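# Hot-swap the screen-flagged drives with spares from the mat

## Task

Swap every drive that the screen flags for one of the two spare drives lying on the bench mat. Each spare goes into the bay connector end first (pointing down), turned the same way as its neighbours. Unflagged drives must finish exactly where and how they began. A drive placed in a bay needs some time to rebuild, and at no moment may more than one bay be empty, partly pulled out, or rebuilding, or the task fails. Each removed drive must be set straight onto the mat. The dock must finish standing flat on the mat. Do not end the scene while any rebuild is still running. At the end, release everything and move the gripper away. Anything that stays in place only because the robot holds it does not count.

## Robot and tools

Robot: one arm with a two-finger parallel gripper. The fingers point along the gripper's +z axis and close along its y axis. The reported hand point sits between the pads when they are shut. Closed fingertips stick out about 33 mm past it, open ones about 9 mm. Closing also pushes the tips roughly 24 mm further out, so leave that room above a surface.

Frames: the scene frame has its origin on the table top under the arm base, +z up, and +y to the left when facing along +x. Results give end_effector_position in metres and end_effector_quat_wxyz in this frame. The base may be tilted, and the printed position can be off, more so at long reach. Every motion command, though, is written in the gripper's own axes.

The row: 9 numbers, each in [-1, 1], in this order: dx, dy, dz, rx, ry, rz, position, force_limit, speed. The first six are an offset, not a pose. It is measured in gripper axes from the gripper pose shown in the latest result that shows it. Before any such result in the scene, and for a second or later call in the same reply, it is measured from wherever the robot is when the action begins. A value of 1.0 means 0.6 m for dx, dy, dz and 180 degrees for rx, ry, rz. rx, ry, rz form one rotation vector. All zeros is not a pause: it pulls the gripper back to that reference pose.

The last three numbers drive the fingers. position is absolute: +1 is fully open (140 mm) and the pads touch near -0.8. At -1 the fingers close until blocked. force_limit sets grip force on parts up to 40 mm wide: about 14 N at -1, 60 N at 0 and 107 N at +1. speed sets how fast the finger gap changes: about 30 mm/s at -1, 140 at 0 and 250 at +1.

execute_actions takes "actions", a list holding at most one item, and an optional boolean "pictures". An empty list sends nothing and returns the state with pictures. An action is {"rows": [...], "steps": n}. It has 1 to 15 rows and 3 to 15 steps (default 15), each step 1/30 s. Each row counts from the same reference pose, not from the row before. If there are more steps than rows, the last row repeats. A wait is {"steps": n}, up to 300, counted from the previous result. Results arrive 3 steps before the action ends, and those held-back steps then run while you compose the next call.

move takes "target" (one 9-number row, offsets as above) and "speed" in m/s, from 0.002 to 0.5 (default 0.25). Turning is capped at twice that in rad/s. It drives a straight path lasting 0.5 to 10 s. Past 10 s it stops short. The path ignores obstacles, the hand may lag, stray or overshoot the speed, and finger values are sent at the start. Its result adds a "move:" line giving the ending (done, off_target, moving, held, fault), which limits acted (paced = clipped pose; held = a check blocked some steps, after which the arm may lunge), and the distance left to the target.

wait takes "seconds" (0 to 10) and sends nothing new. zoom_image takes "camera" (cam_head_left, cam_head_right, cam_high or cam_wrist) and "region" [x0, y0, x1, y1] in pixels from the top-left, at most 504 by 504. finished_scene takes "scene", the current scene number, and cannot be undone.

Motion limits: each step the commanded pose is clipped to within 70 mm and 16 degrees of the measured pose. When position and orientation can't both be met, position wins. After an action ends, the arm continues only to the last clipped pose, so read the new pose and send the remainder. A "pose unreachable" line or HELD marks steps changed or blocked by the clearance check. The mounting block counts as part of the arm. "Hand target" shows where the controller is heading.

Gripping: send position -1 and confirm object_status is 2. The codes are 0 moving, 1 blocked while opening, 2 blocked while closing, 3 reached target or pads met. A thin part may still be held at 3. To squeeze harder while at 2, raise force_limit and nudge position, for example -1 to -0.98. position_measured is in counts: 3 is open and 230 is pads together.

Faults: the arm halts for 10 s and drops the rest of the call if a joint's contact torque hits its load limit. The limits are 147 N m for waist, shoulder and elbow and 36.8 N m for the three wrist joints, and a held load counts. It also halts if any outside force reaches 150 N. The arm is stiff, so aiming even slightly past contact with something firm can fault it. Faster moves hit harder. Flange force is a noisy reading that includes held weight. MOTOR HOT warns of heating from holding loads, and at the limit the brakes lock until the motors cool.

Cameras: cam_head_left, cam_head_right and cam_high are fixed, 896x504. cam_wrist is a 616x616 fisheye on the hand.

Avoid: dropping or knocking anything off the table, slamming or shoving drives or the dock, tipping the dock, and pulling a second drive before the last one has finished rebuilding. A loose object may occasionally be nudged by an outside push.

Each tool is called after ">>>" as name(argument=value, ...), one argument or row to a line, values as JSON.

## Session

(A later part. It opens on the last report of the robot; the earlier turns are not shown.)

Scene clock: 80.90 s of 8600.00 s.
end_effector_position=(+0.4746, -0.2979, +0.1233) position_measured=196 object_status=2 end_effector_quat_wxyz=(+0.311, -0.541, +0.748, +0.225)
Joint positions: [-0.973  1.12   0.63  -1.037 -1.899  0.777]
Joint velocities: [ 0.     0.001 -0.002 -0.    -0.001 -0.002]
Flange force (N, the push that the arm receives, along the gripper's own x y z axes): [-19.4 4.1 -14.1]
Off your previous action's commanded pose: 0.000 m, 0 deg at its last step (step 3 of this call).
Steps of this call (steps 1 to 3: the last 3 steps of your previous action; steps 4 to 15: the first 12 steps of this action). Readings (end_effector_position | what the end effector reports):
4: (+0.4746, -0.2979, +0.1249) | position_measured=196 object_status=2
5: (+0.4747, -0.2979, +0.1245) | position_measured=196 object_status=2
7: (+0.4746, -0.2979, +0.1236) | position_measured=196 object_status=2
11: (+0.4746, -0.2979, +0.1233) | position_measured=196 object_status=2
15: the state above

>>> move(
  target=[0,0,0,0,0,0,-0.3,0,0],
)

>>> move(
  target=[-0.12,0,-0.12,0,0.251,0,-0.3,0,0],
  speed=0.15,
)

>>> move(
  target=[-0.236,0.31,0,0,0,0.407,-1,0,0],
  speed=0.2,
)

>>> zoom_image(
  camera="cam_wrist",
  region=[250,240,370,330],
)

Scene clock: 81.83 s of 8600.00 s.
end_effector_position=(+0.4746, -0.2979, +0.1233) position_measured=167 object_status=3 end_effector_quat_wxyz=(+0.311, -0.541, +0.748, +0.225)
Joint positions: [-0.973  1.12   0.63  -1.037 -1.899  0.777]
Joint velocities: [-0.001  0.    -0.002 -0.     0.     0.001]
Flange force (N, the push that the arm receives, along the gripper's own x y z axes): [-2.8 -2.9 1.4]
Hand target: +0.475, -0.298, +0.123; +0.311, -0.541, +0.748, +0.225
Off your previous action's commanded pose: 0.000 m, 0 deg at its last step (step 3 of this call).
Off the commanded pose: 0.000 m, 0 deg.
Kept back: nothing.
move: done
camera_calibration (this result's frames):
cam_wrist: T_world_to_cam=[[-0.96494, 0.259591, -0.0387822, 0.531228], [0.0424457, 0.300145, 0.952949, -0.0470763], [0.259017, 0.917892, -0.30064, 0.382113], [0, 0, 0, 1]] pos_world=[0.415628, -0.474511, 0.180342]

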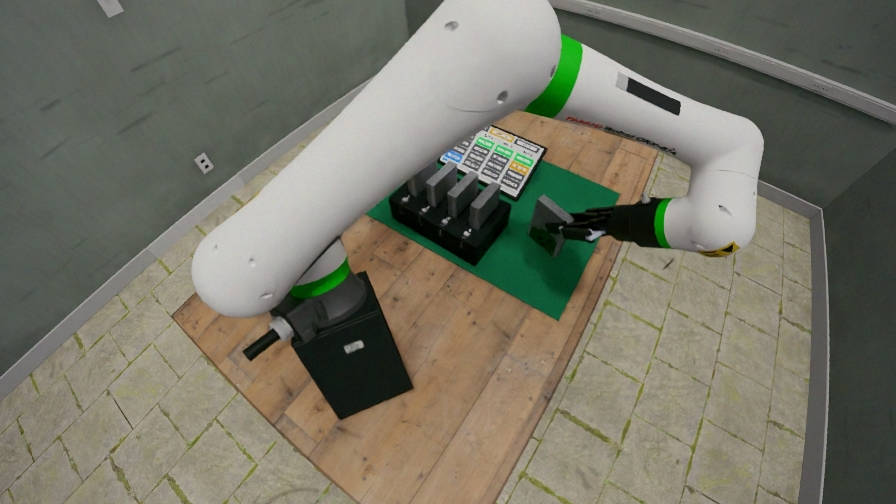

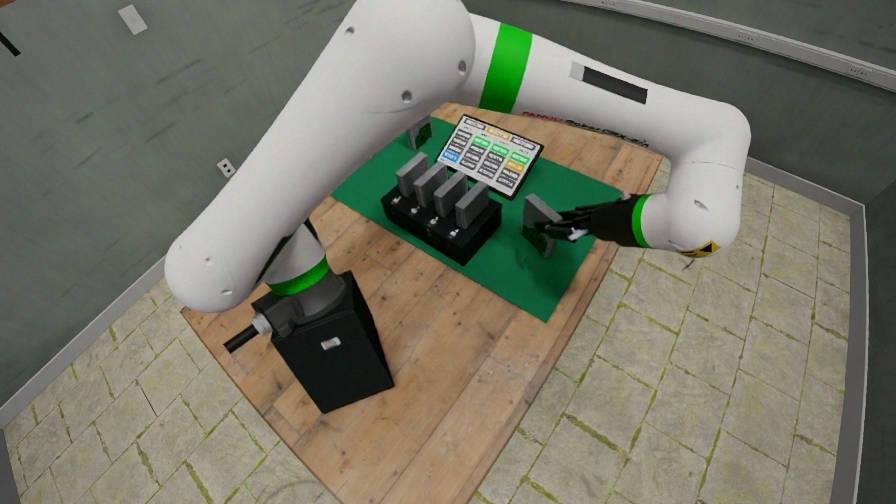

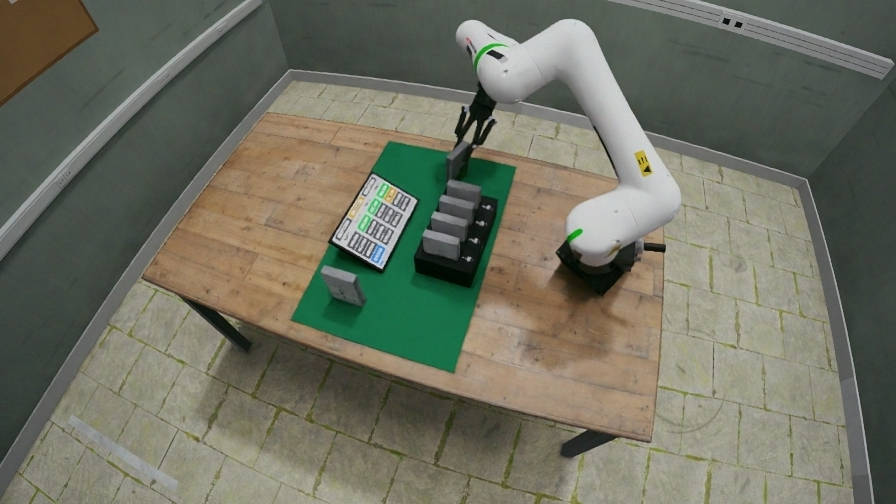

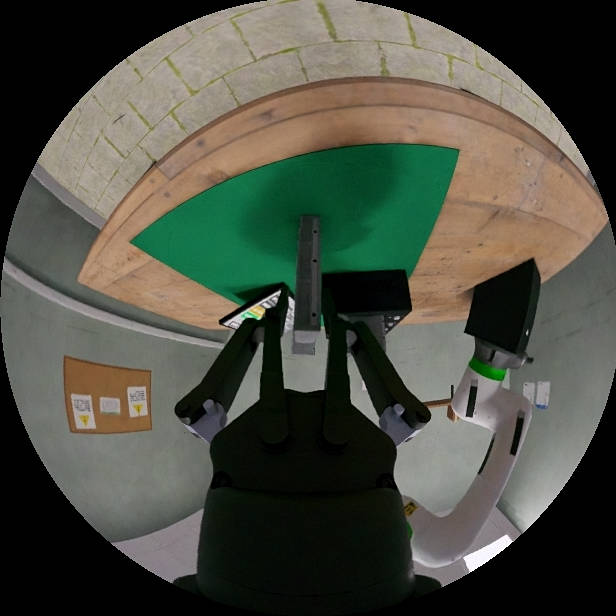

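Scene clock: 84.77 s of 8600.00 s.
end_effector_position=(+0.4747, -0.2982, +0.2254) position_measured=167 object_status=3 end_effector_quat_wxyz=(+0.001, -0.586, +0.810, -0.000)
Joint positions: [-0.759  0.495  0.21  -0.516 -1.409  0.524]
Joint velocities: [ 0.001 -0.001  0.001  0.    -0.001 -0.001]
Flange force (N, the push that the arm receives, along the gripper's own x y z axes): [-4.4 5.2 -0.2]
Hand target: +0.475, -0.298, +0.225; +0.001, -0.586, +0.810, -0.000
Off the commanded pose: 0.000 m, 0 deg.
Kept back: nothing.
move: done
camera_calibration (this result's frames):
cam_wrist: T_world_to_cam=[[-0.968796, 0.247654, 0.0101157, 0.52266], [0.224263, 0.85845, 0.46127, 0.0466781], [0.105552, 0.449145, -0.887202, 0.478336], [0, 0, 0, 1]] pos_world=[0.445394, -0.384352, 0.397562]

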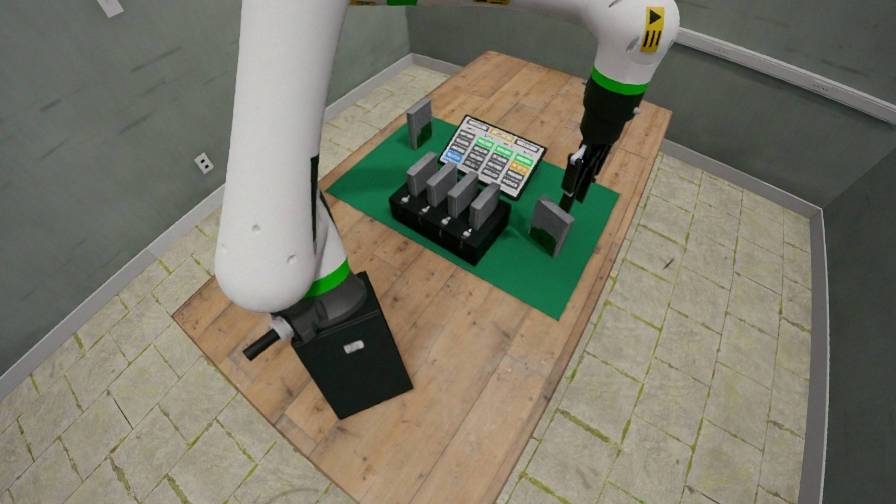

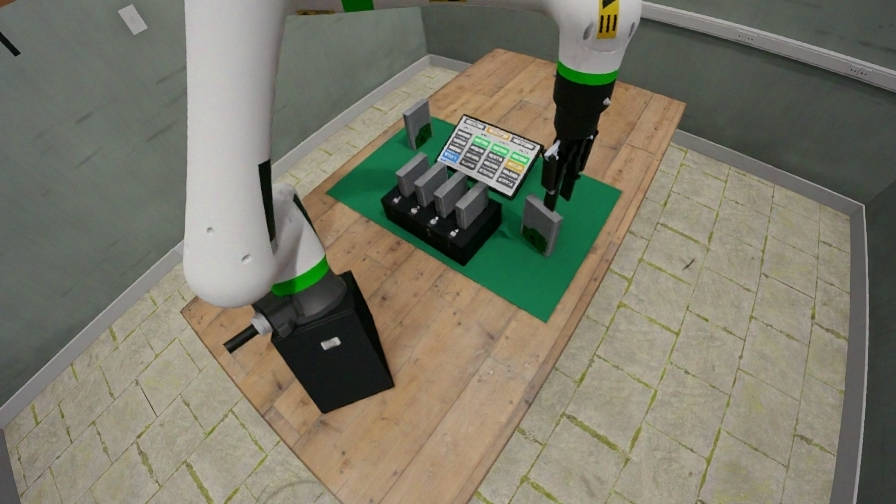

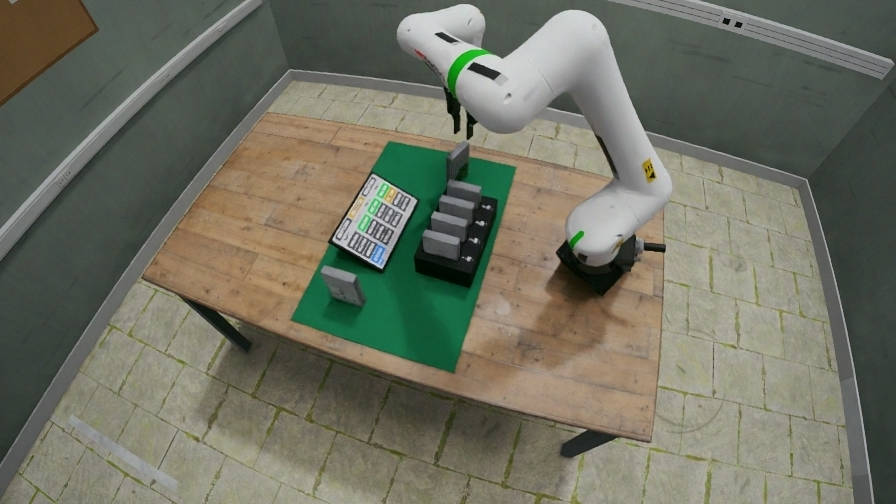

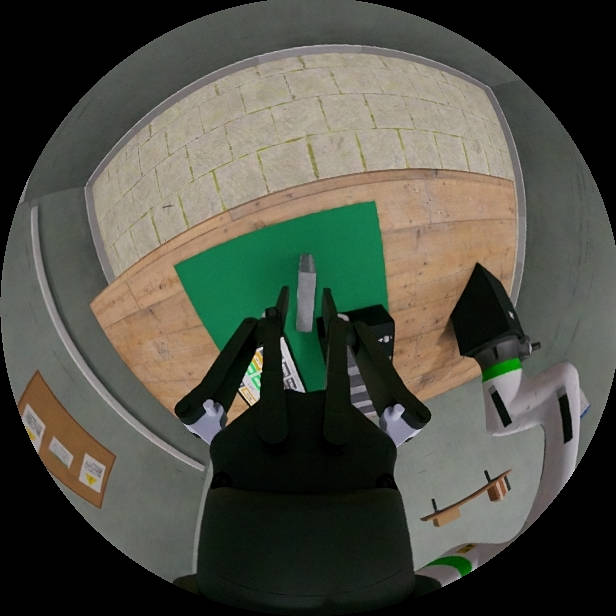

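Scene clock: 88.30 s of 8600.00 s.
end_effector_position=(+0.3419, -0.1057, +0.2259) position_measured=233 object_status=3 end_effector_quat_wxyz=(+0.001, +0.013, +1.000, +0.001)
Joint positions: [-0.641 -0.101 -0.38  -0.53  -1.357 -0.857]
Joint velocities: [-0.    -0.001 -0.     0.001  0.001 -0.002]
Flange force (N, the push that the arm receives, along the gripper's own x y z axes): [0.1 4.8 2.7]
Hand target: +0.342, -0.106, +0.226; +0.001, +0.013, +1.000, +0.001
Off the commanded pose: 0.001 m, 0 deg.
Kept back: nothing.
move: done
camera_calibration (this result's frames):
cam_wrist: T_world_to_cam=[[-0.0418124, 0.999035, 0.0134283, 0.107995], [0.886099, 0.0308696, 0.462466, -0.403089], [0.461605, 0.0312356, -0.886535, 0.24031], [0, 0, 0, 1]] pos_world=[0.250764, -0.102954, 0.398008]

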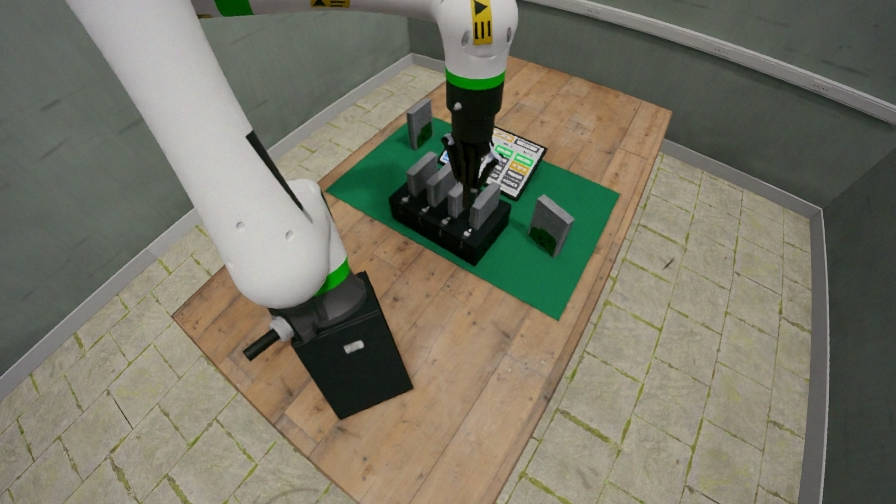

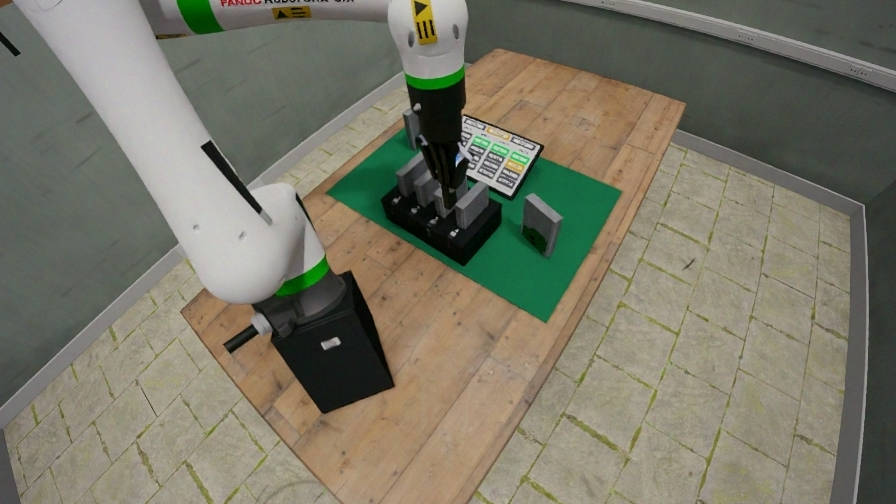

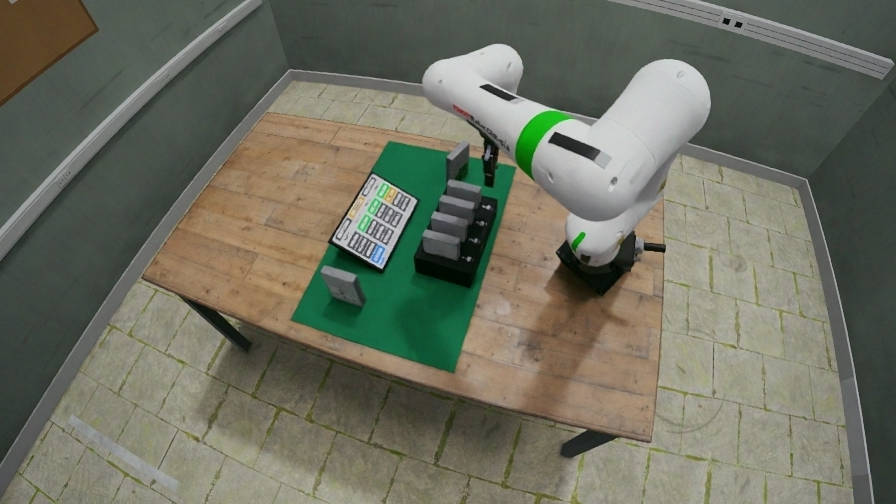

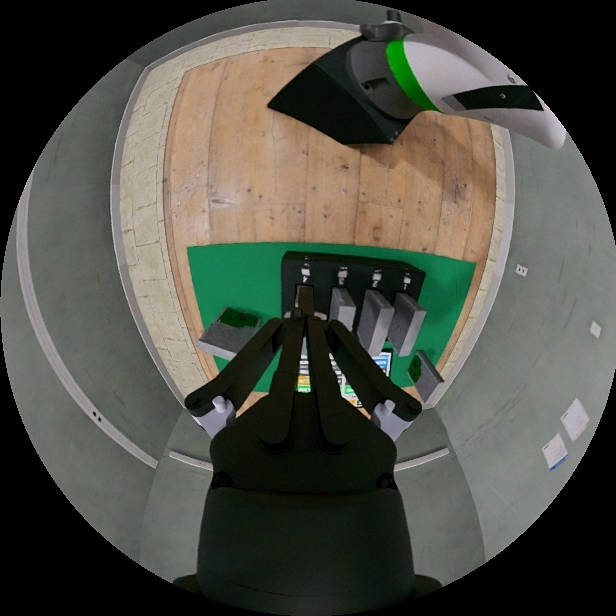

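Region (250, 240, 370, 330) of cam_wrist's 616x616 image, scaled by 4.200, with more detail than that image has; it fills the top 378 rows of this view, and the rest is white.

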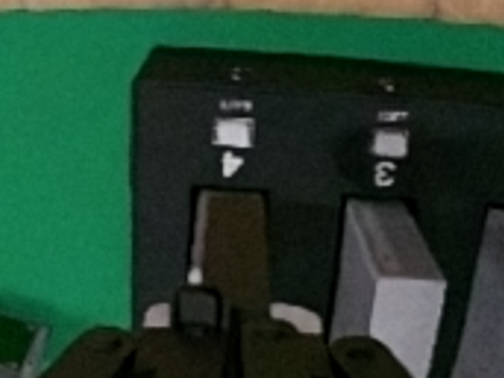

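>>> execute_actions(
  actions=[],
)

Scene clock: 88.60 s of 8600.00 s.
end_effector_position=(+0.3419, -0.1057, +0.2259) position_measured=233 object_status=3 end_effector_quat_wxyz=(+0.001, +0.013, +1.000, +0.001)
Joint positions: [-0.641 -0.101 -0.38  -0.53  -1.357 -0.857]
Joint velocities: [-0.     0.002  0.001  0.    -0.     0.   ]
Flange force (N, the push that the arm receives, along the gripper's own x y z axes): [2.0 3.9 1.7]
Hand target: +0.342, -0.106, +0.226; +0.001, +0.013, +1.000, +0.001
Off the commanded pose: 0.001 m, 0 deg.
Kept back: nothing.
Steps of this call (steps 1 to 9: nothing new was sent). Readings (end_effector_position | what the end effector reports):
1: (+0.3419, -0.1057, +0.2259) | position_measured=233 object_status=3
2: (+0.3419, -0.1057, +0.2259) | position_measured=233 object_status=3
4: (+0.3419, -0.1057, +0.2259) | position_measured=233 object_status=3
8: (+0.3419, -0.1057, +0.2259) | position_measured=233 object_status=3
9: the state above
camera_calibration (this result's frames):
cam_wrist: T_world_to_cam=[[-0.0418346, 0.999035, 0.0133542, 0.108033], [0.886106, 0.030924, 0.46245, -0.40308], [0.461591, 0.0311797, -0.886545, 0.24033], [0, 0, 0, 1]] pos_world=[0.250756, -0.102958, 0.398025]

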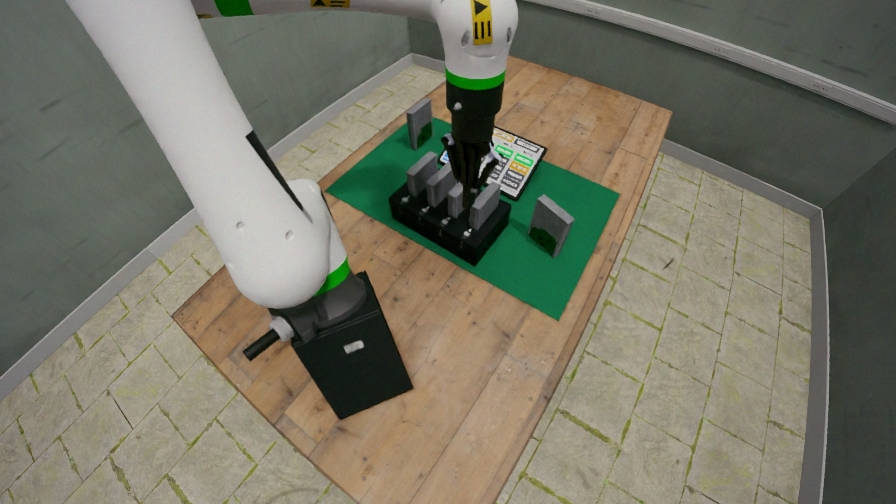

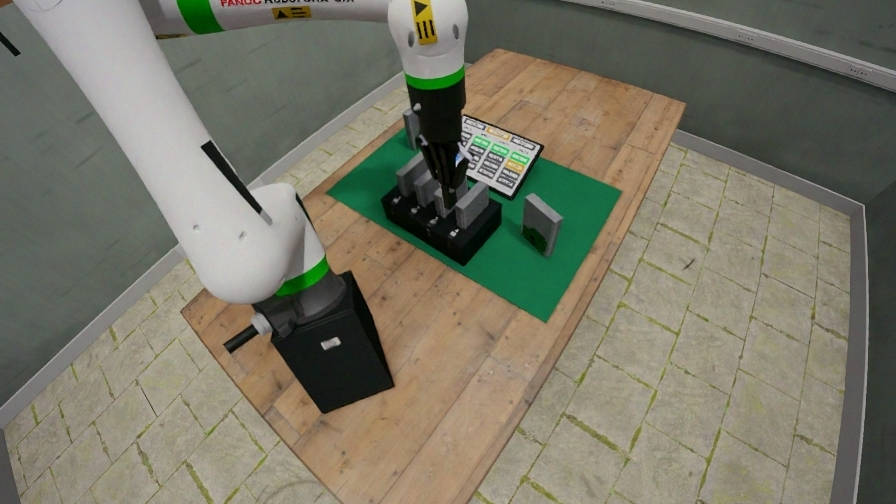

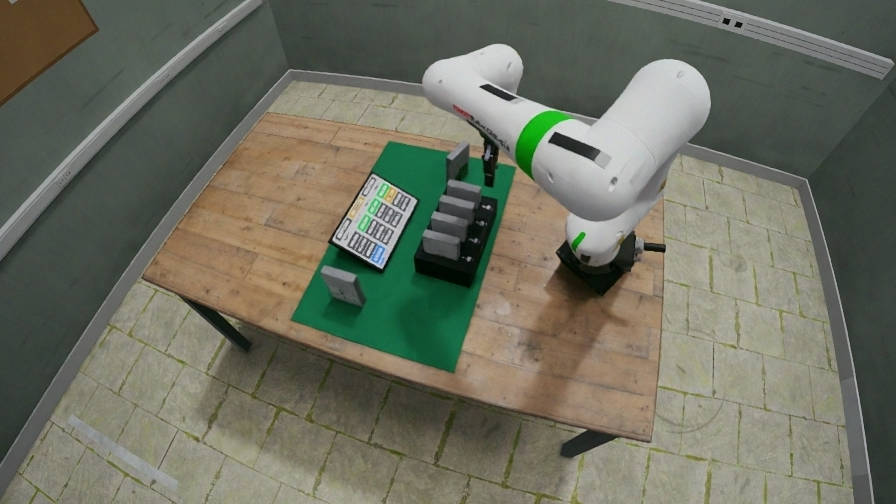

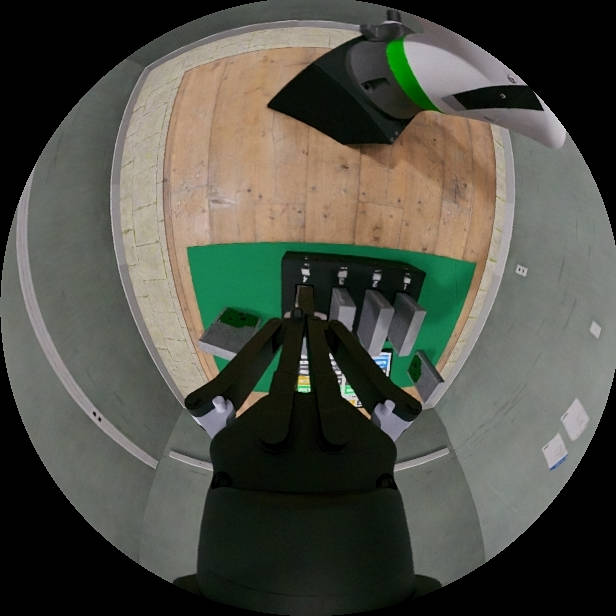

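>>> move(
  target=[0,-0.002,0.145,0,0,0,-1,0,0],
  speed=0.03,
)

>>> wait(
  seconds=10,
)

>>> wait(
  seconds=10,
)

>>> zoom_image(
  camera="cam_high",
  region=[310,150,520,300],
)

Scene clock: 91.97 s of 8600.00 s.
end_effector_position=(+0.3418, -0.1067, +0.1389) position_measured=233 object_status=3 end_effector_quat_wxyz=(+0.001, +0.013, +1.000, +0.001)
Joint positions: [-0.529 -0.02  -0.495 -0.577 -1.135 -0.842]
Joint velocities: [-0.    -0.001  0.    -0.     0.001  0.001]
Flange force (N, the push that the arm receives, along the gripper's own x y z axes): [2.2 4.9 -2.1]
Hand target: +0.342, -0.107, +0.139; +0.001, +0.013, +1.000, +0.001
Off the commanded pose: 0.000 m, 0 deg.
Kept back: nothing.
move: done
camera_calibration (this result's frames):
cam_wrist: T_world_to_cam=[[-0.0415065, 0.999048, 0.013445, 0.110037], [0.886083, 0.0305888, 0.462516, -0.362742], [0.461664, 0.0311108, -0.886509, 0.163274], [0, 0, 0, 1]] pos_world=[0.250609, -0.103916, 0.311038]

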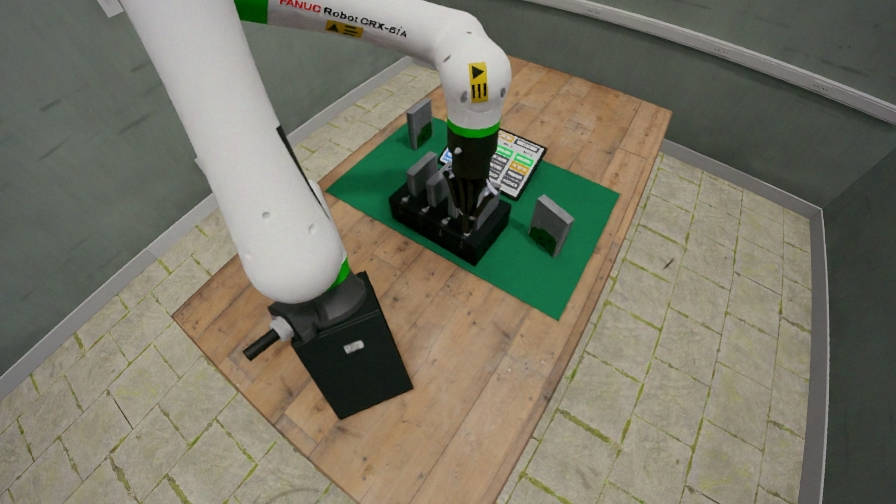

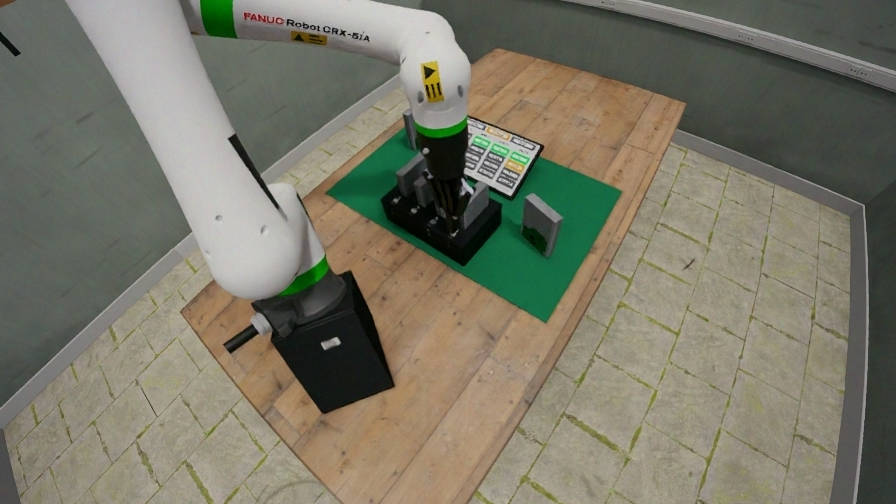

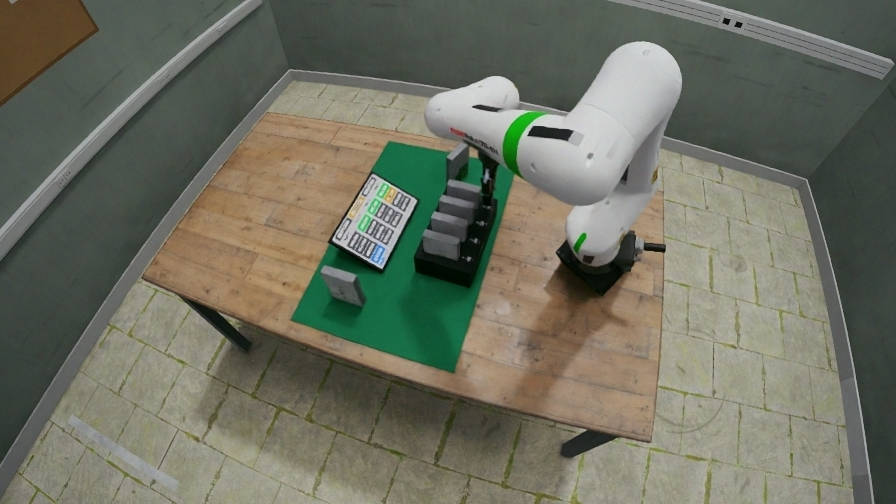

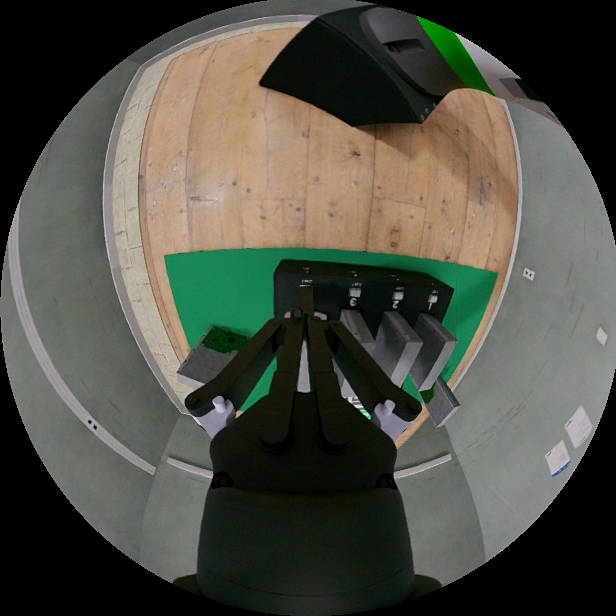

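Scene clock: 101.97 s of 8600.00 s.
end_effector_position=(+0.3418, -0.1067, +0.1389) position_measured=233 object_status=3 end_effector_quat_wxyz=(+0.001, +0.013, +1.000, +0.001)
Joint positions: [-0.529 -0.02  -0.495 -0.577 -1.135 -0.842]
Joint velocities: [-0.001 -0.001  0.001  0.     0.     0.001]
Flange force (N, the push that the arm receives, along the gripper's own x y z axes): [-3.8 6.4 1.4]
Hand target: +0.342, -0.107, +0.139; +0.001, +0.013, +1.000, +0.001
Off the commanded pose: 0.000 m, 0 deg.
Kept back: nothing.
Steps of this call (steps 1 to 300: nothing new was sent). Readings (end_effector_position | what the end effector reports):
1: (+0.3418, -0.1067, +0.1389) | position_measured=233 object_status=3
2: (+0.3418, -0.1067, +0.1389) | position_measured=233 object_status=3
4: (+0.3418, -0.1067, +0.1389) | position_measured=233 object_status=3
8: (+0.3418, -0.1067, +0.1389) | position_measured=233 object_status=3
300: the state above
camera_calibration (this result's frames):
cam_wrist: T_world_to_cam=[[-0.0414989, 0.999048, 0.013459, 0.110029], [0.886091, 0.0305761, 0.462502, -0.362734], [0.46165, 0.0311192, -0.886516, 0.163275], [0, 0, 0, 1]] pos_world=[0.250605, -0.103914, 0.31103]

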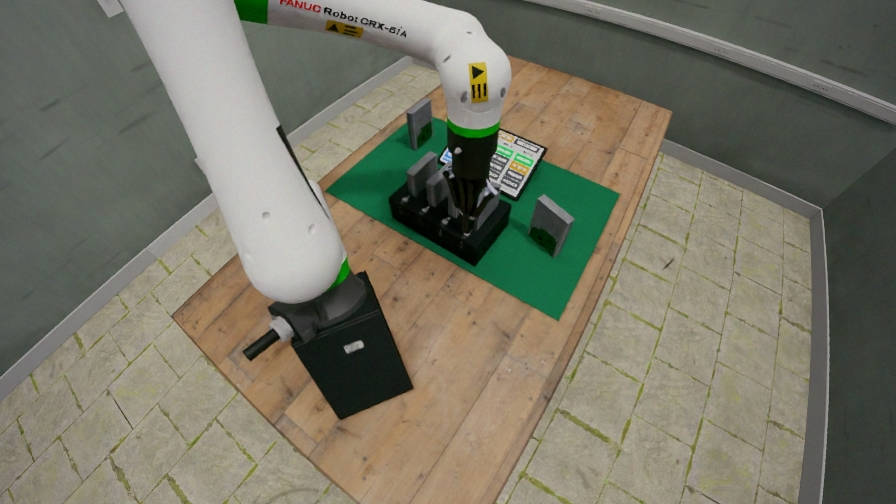

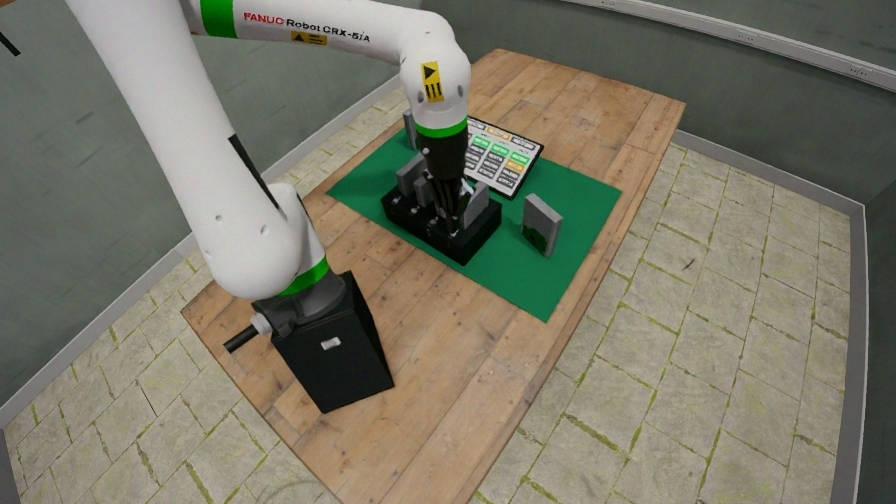

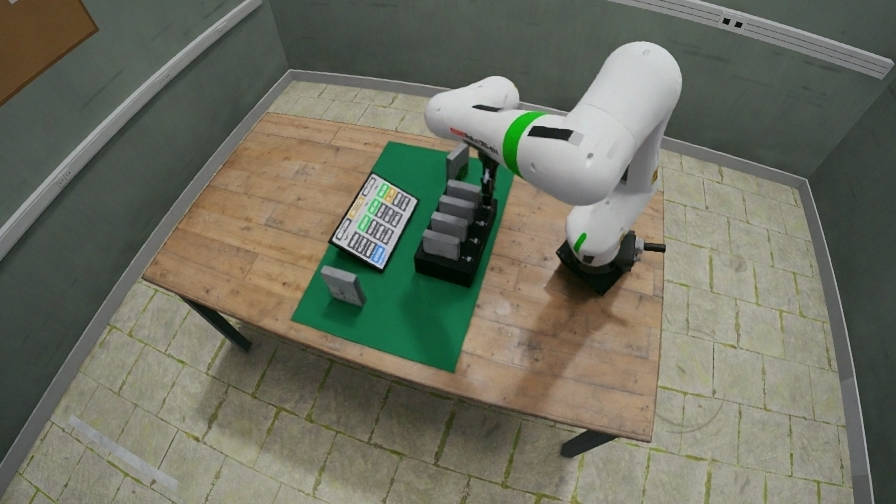

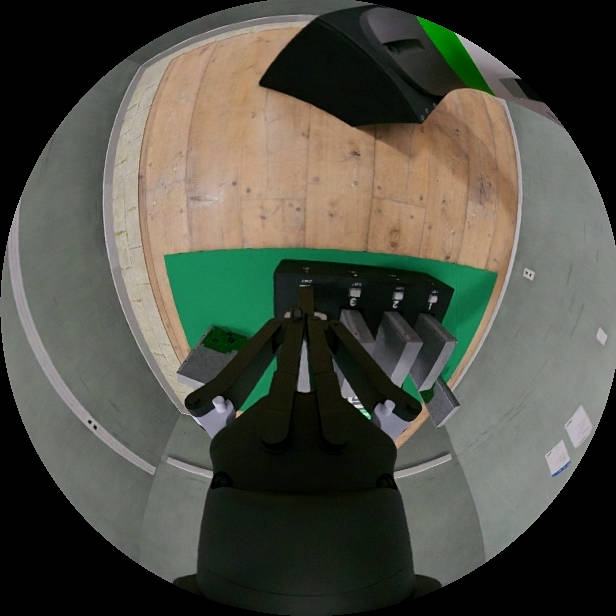

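Scene clock: 111.97 s of 8600.00 s.
end_effector_position=(+0.3418, -0.1067, +0.1389) position_measured=233 object_status=3 end_effector_quat_wxyz=(+0.001, +0.013, +1.000, +0.001)
Joint positions: [-0.529 -0.02  -0.495 -0.577 -1.135 -0.842]
Joint velocities: [ 0.001 -0.    -0.     0.     0.    -0.001]
Flange force (N, the push that the arm receives, along the gripper's own x y z axes): [-1.5 6.3 -1.0]
Hand target: +0.342, -0.107, +0.139; +0.001, +0.013, +1.000, +0.001
Off the commanded pose: 0.000 m, 0 deg.
Kept back: nothing.
Steps of this call (steps 1 to 300: nothing new was sent). Readings (end_effector_position | what the end effector reports):
1: (+0.3418, -0.1067, +0.1389) | position_measured=233 object_status=3
2: (+0.3418, -0.1067, +0.1389) | position_measured=233 object_status=3
4: (+0.3418, -0.1067, +0.1389) | position_measured=233 object_status=3
8: (+0.3418, -0.1067, +0.1389) | position_measured=233 object_status=3
300: the state above
camera_calibration (this result's frames):
cam_wrist: T_world_to_cam=[[-0.0414985, 0.999048, 0.0134592, 0.110029], [0.886091, 0.0305757, 0.462502, -0.362734], [0.46165, 0.0311192, -0.886516, 0.163275], [0, 0, 0, 1]] pos_world=[0.250605, -0.103914, 0.31103]

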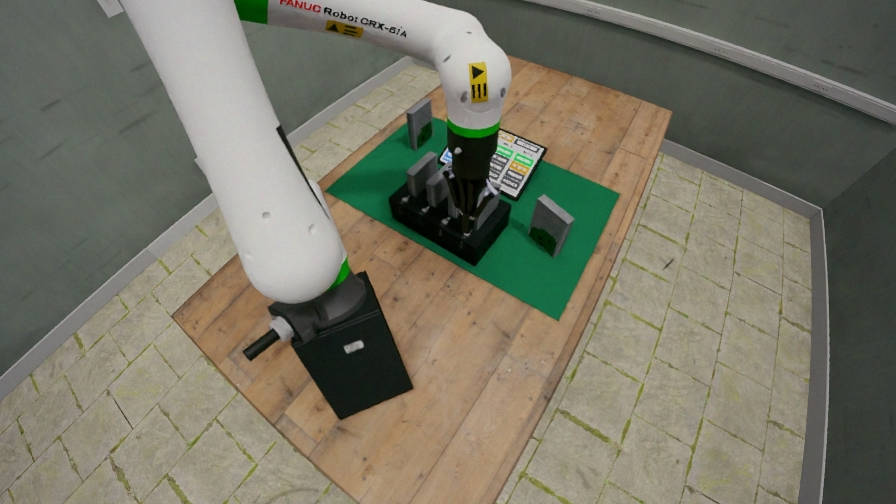

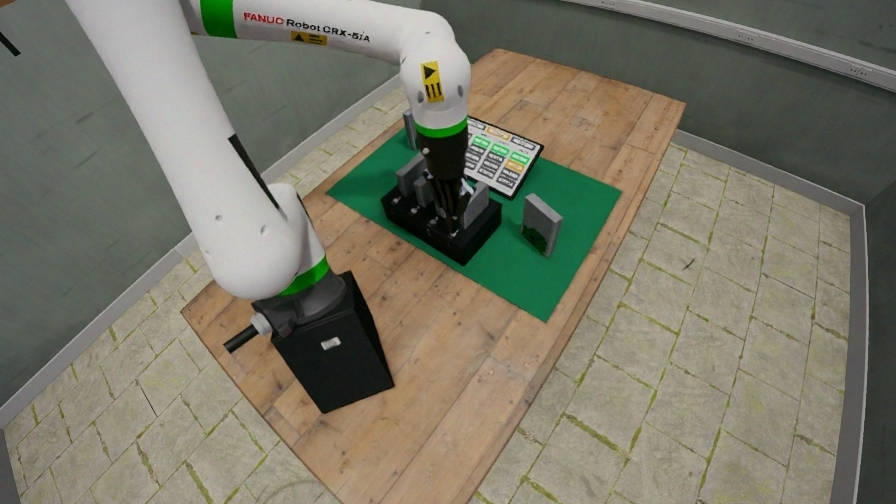

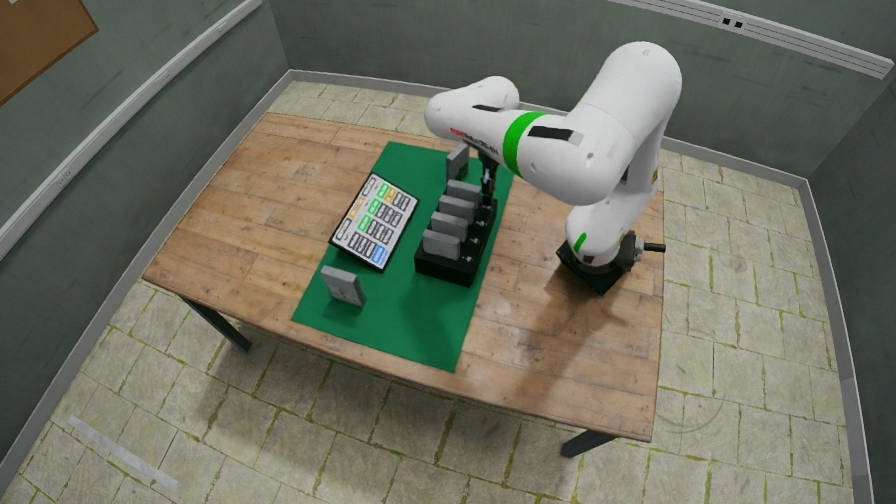

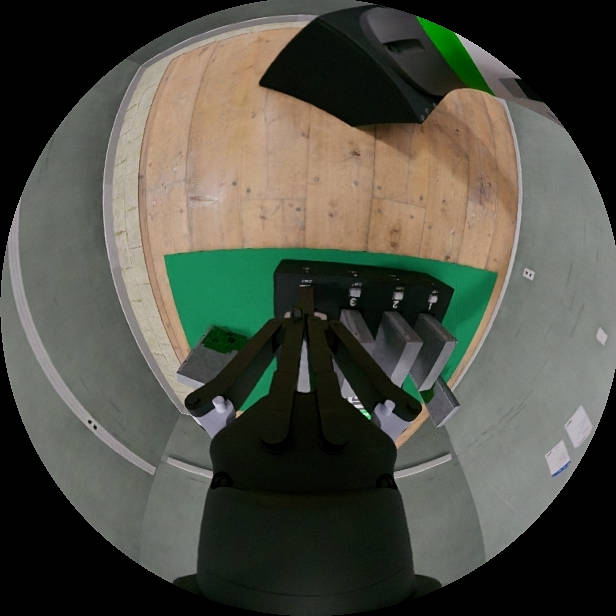

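Region (310, 150, 520, 300) of cam_high's 896x504 image, scaled by 2.400, with more detail than that image has; it fills the top 360 rows of this view, and the rest is white.

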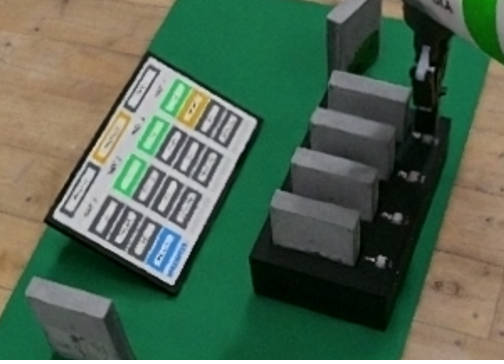

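>>> wait(
  seconds=3,
)

Scene clock: 115.00 s of 8600.00 s.
end_effector_position=(+0.3418, -0.1067, +0.1389) position_measured=233 object_status=3 end_effector_quat_wxyz=(+0.001, +0.013, +1.000, +0.001)
Joint positions: [-0.529 -0.02  -0.495 -0.577 -1.135 -0.842]
Joint velocities: [ 0.    -0.    -0.    -0.     0.    -0.001]
Flange force (N, the push that the arm receives, along the gripper's own x y z axes): [-0.4 -5.9 0.2]
Hand target: +0.342, -0.107, +0.139; +0.001, +0.013, +1.000, +0.001
Off the commanded pose: 0.000 m, 0 deg.
Kept back: nothing.
Steps of this call (steps 1 to 91: nothing new was sent). Readings (end_effector_position | what the end effector reports):
1: (+0.3418, -0.1067, +0.1389) | position_measured=233 object_status=3
2: (+0.3418, -0.1067, +0.1389) | position_measured=233 object_status=3
4: (+0.3418, -0.1067, +0.1389) | position_measured=233 object_status=3
8: (+0.3418, -0.1067, +0.1389) | position_measured=233 object_status=3
91: the state above
camera_calibration (this result's frames):
cam_wrist: T_world_to_cam=[[-0.0414989, 0.999048, 0.013459, 0.110029], [0.886091, 0.0305761, 0.462502, -0.362734], [0.46165, 0.0311192, -0.886516, 0.163275], [0, 0, 0, 1]] pos_world=[0.250606, -0.103914, 0.31103]

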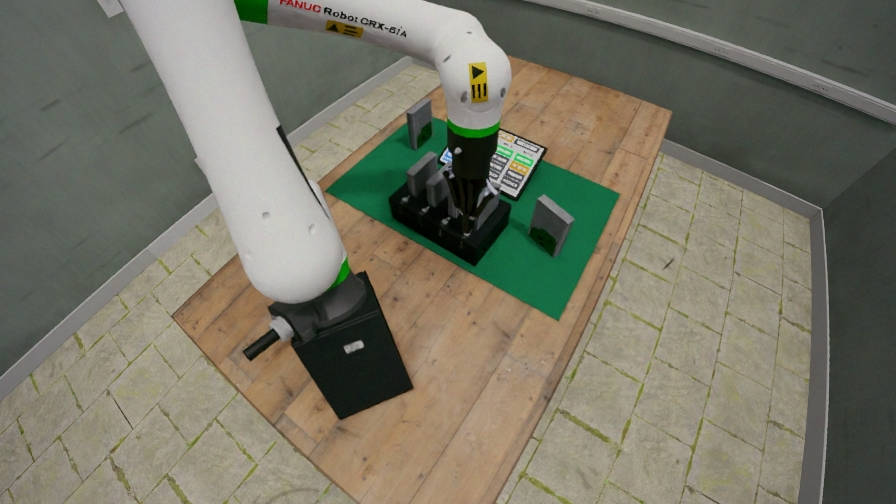

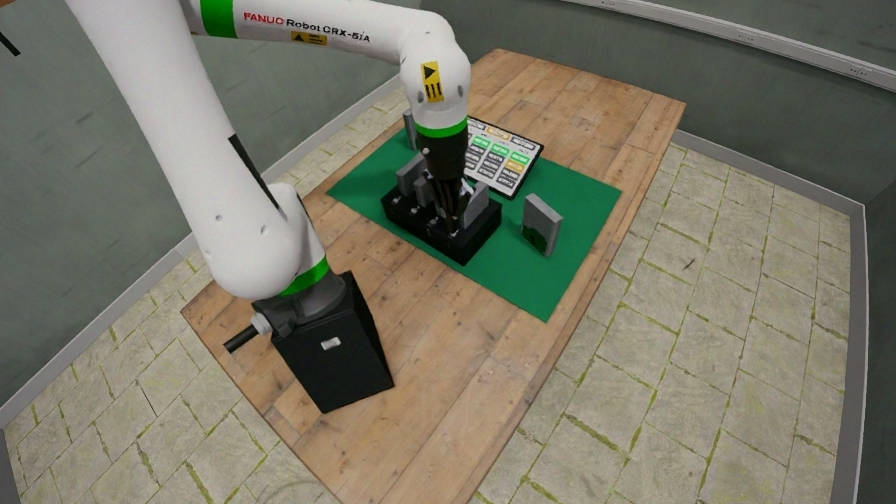

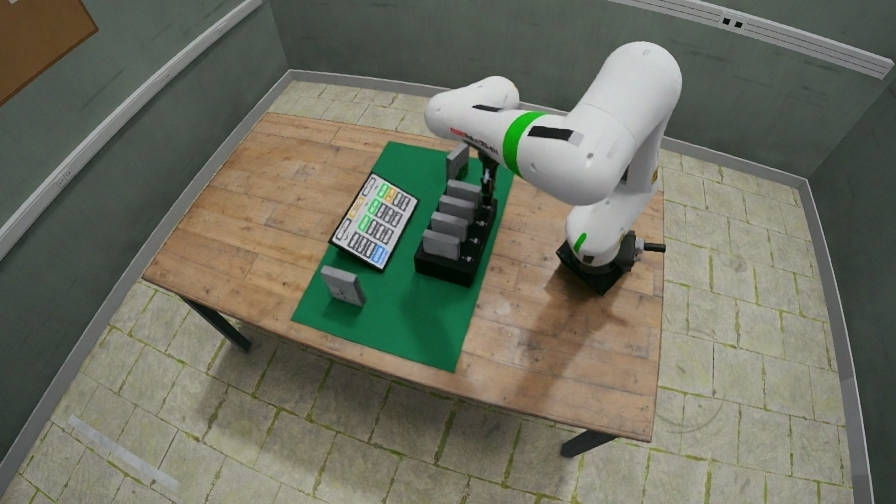

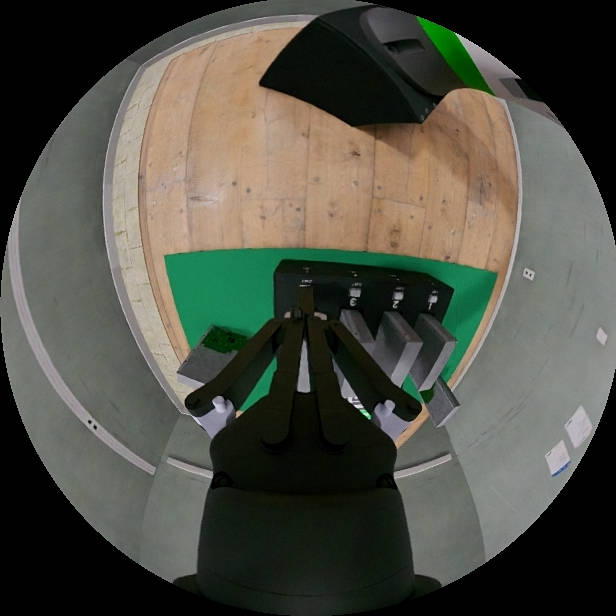

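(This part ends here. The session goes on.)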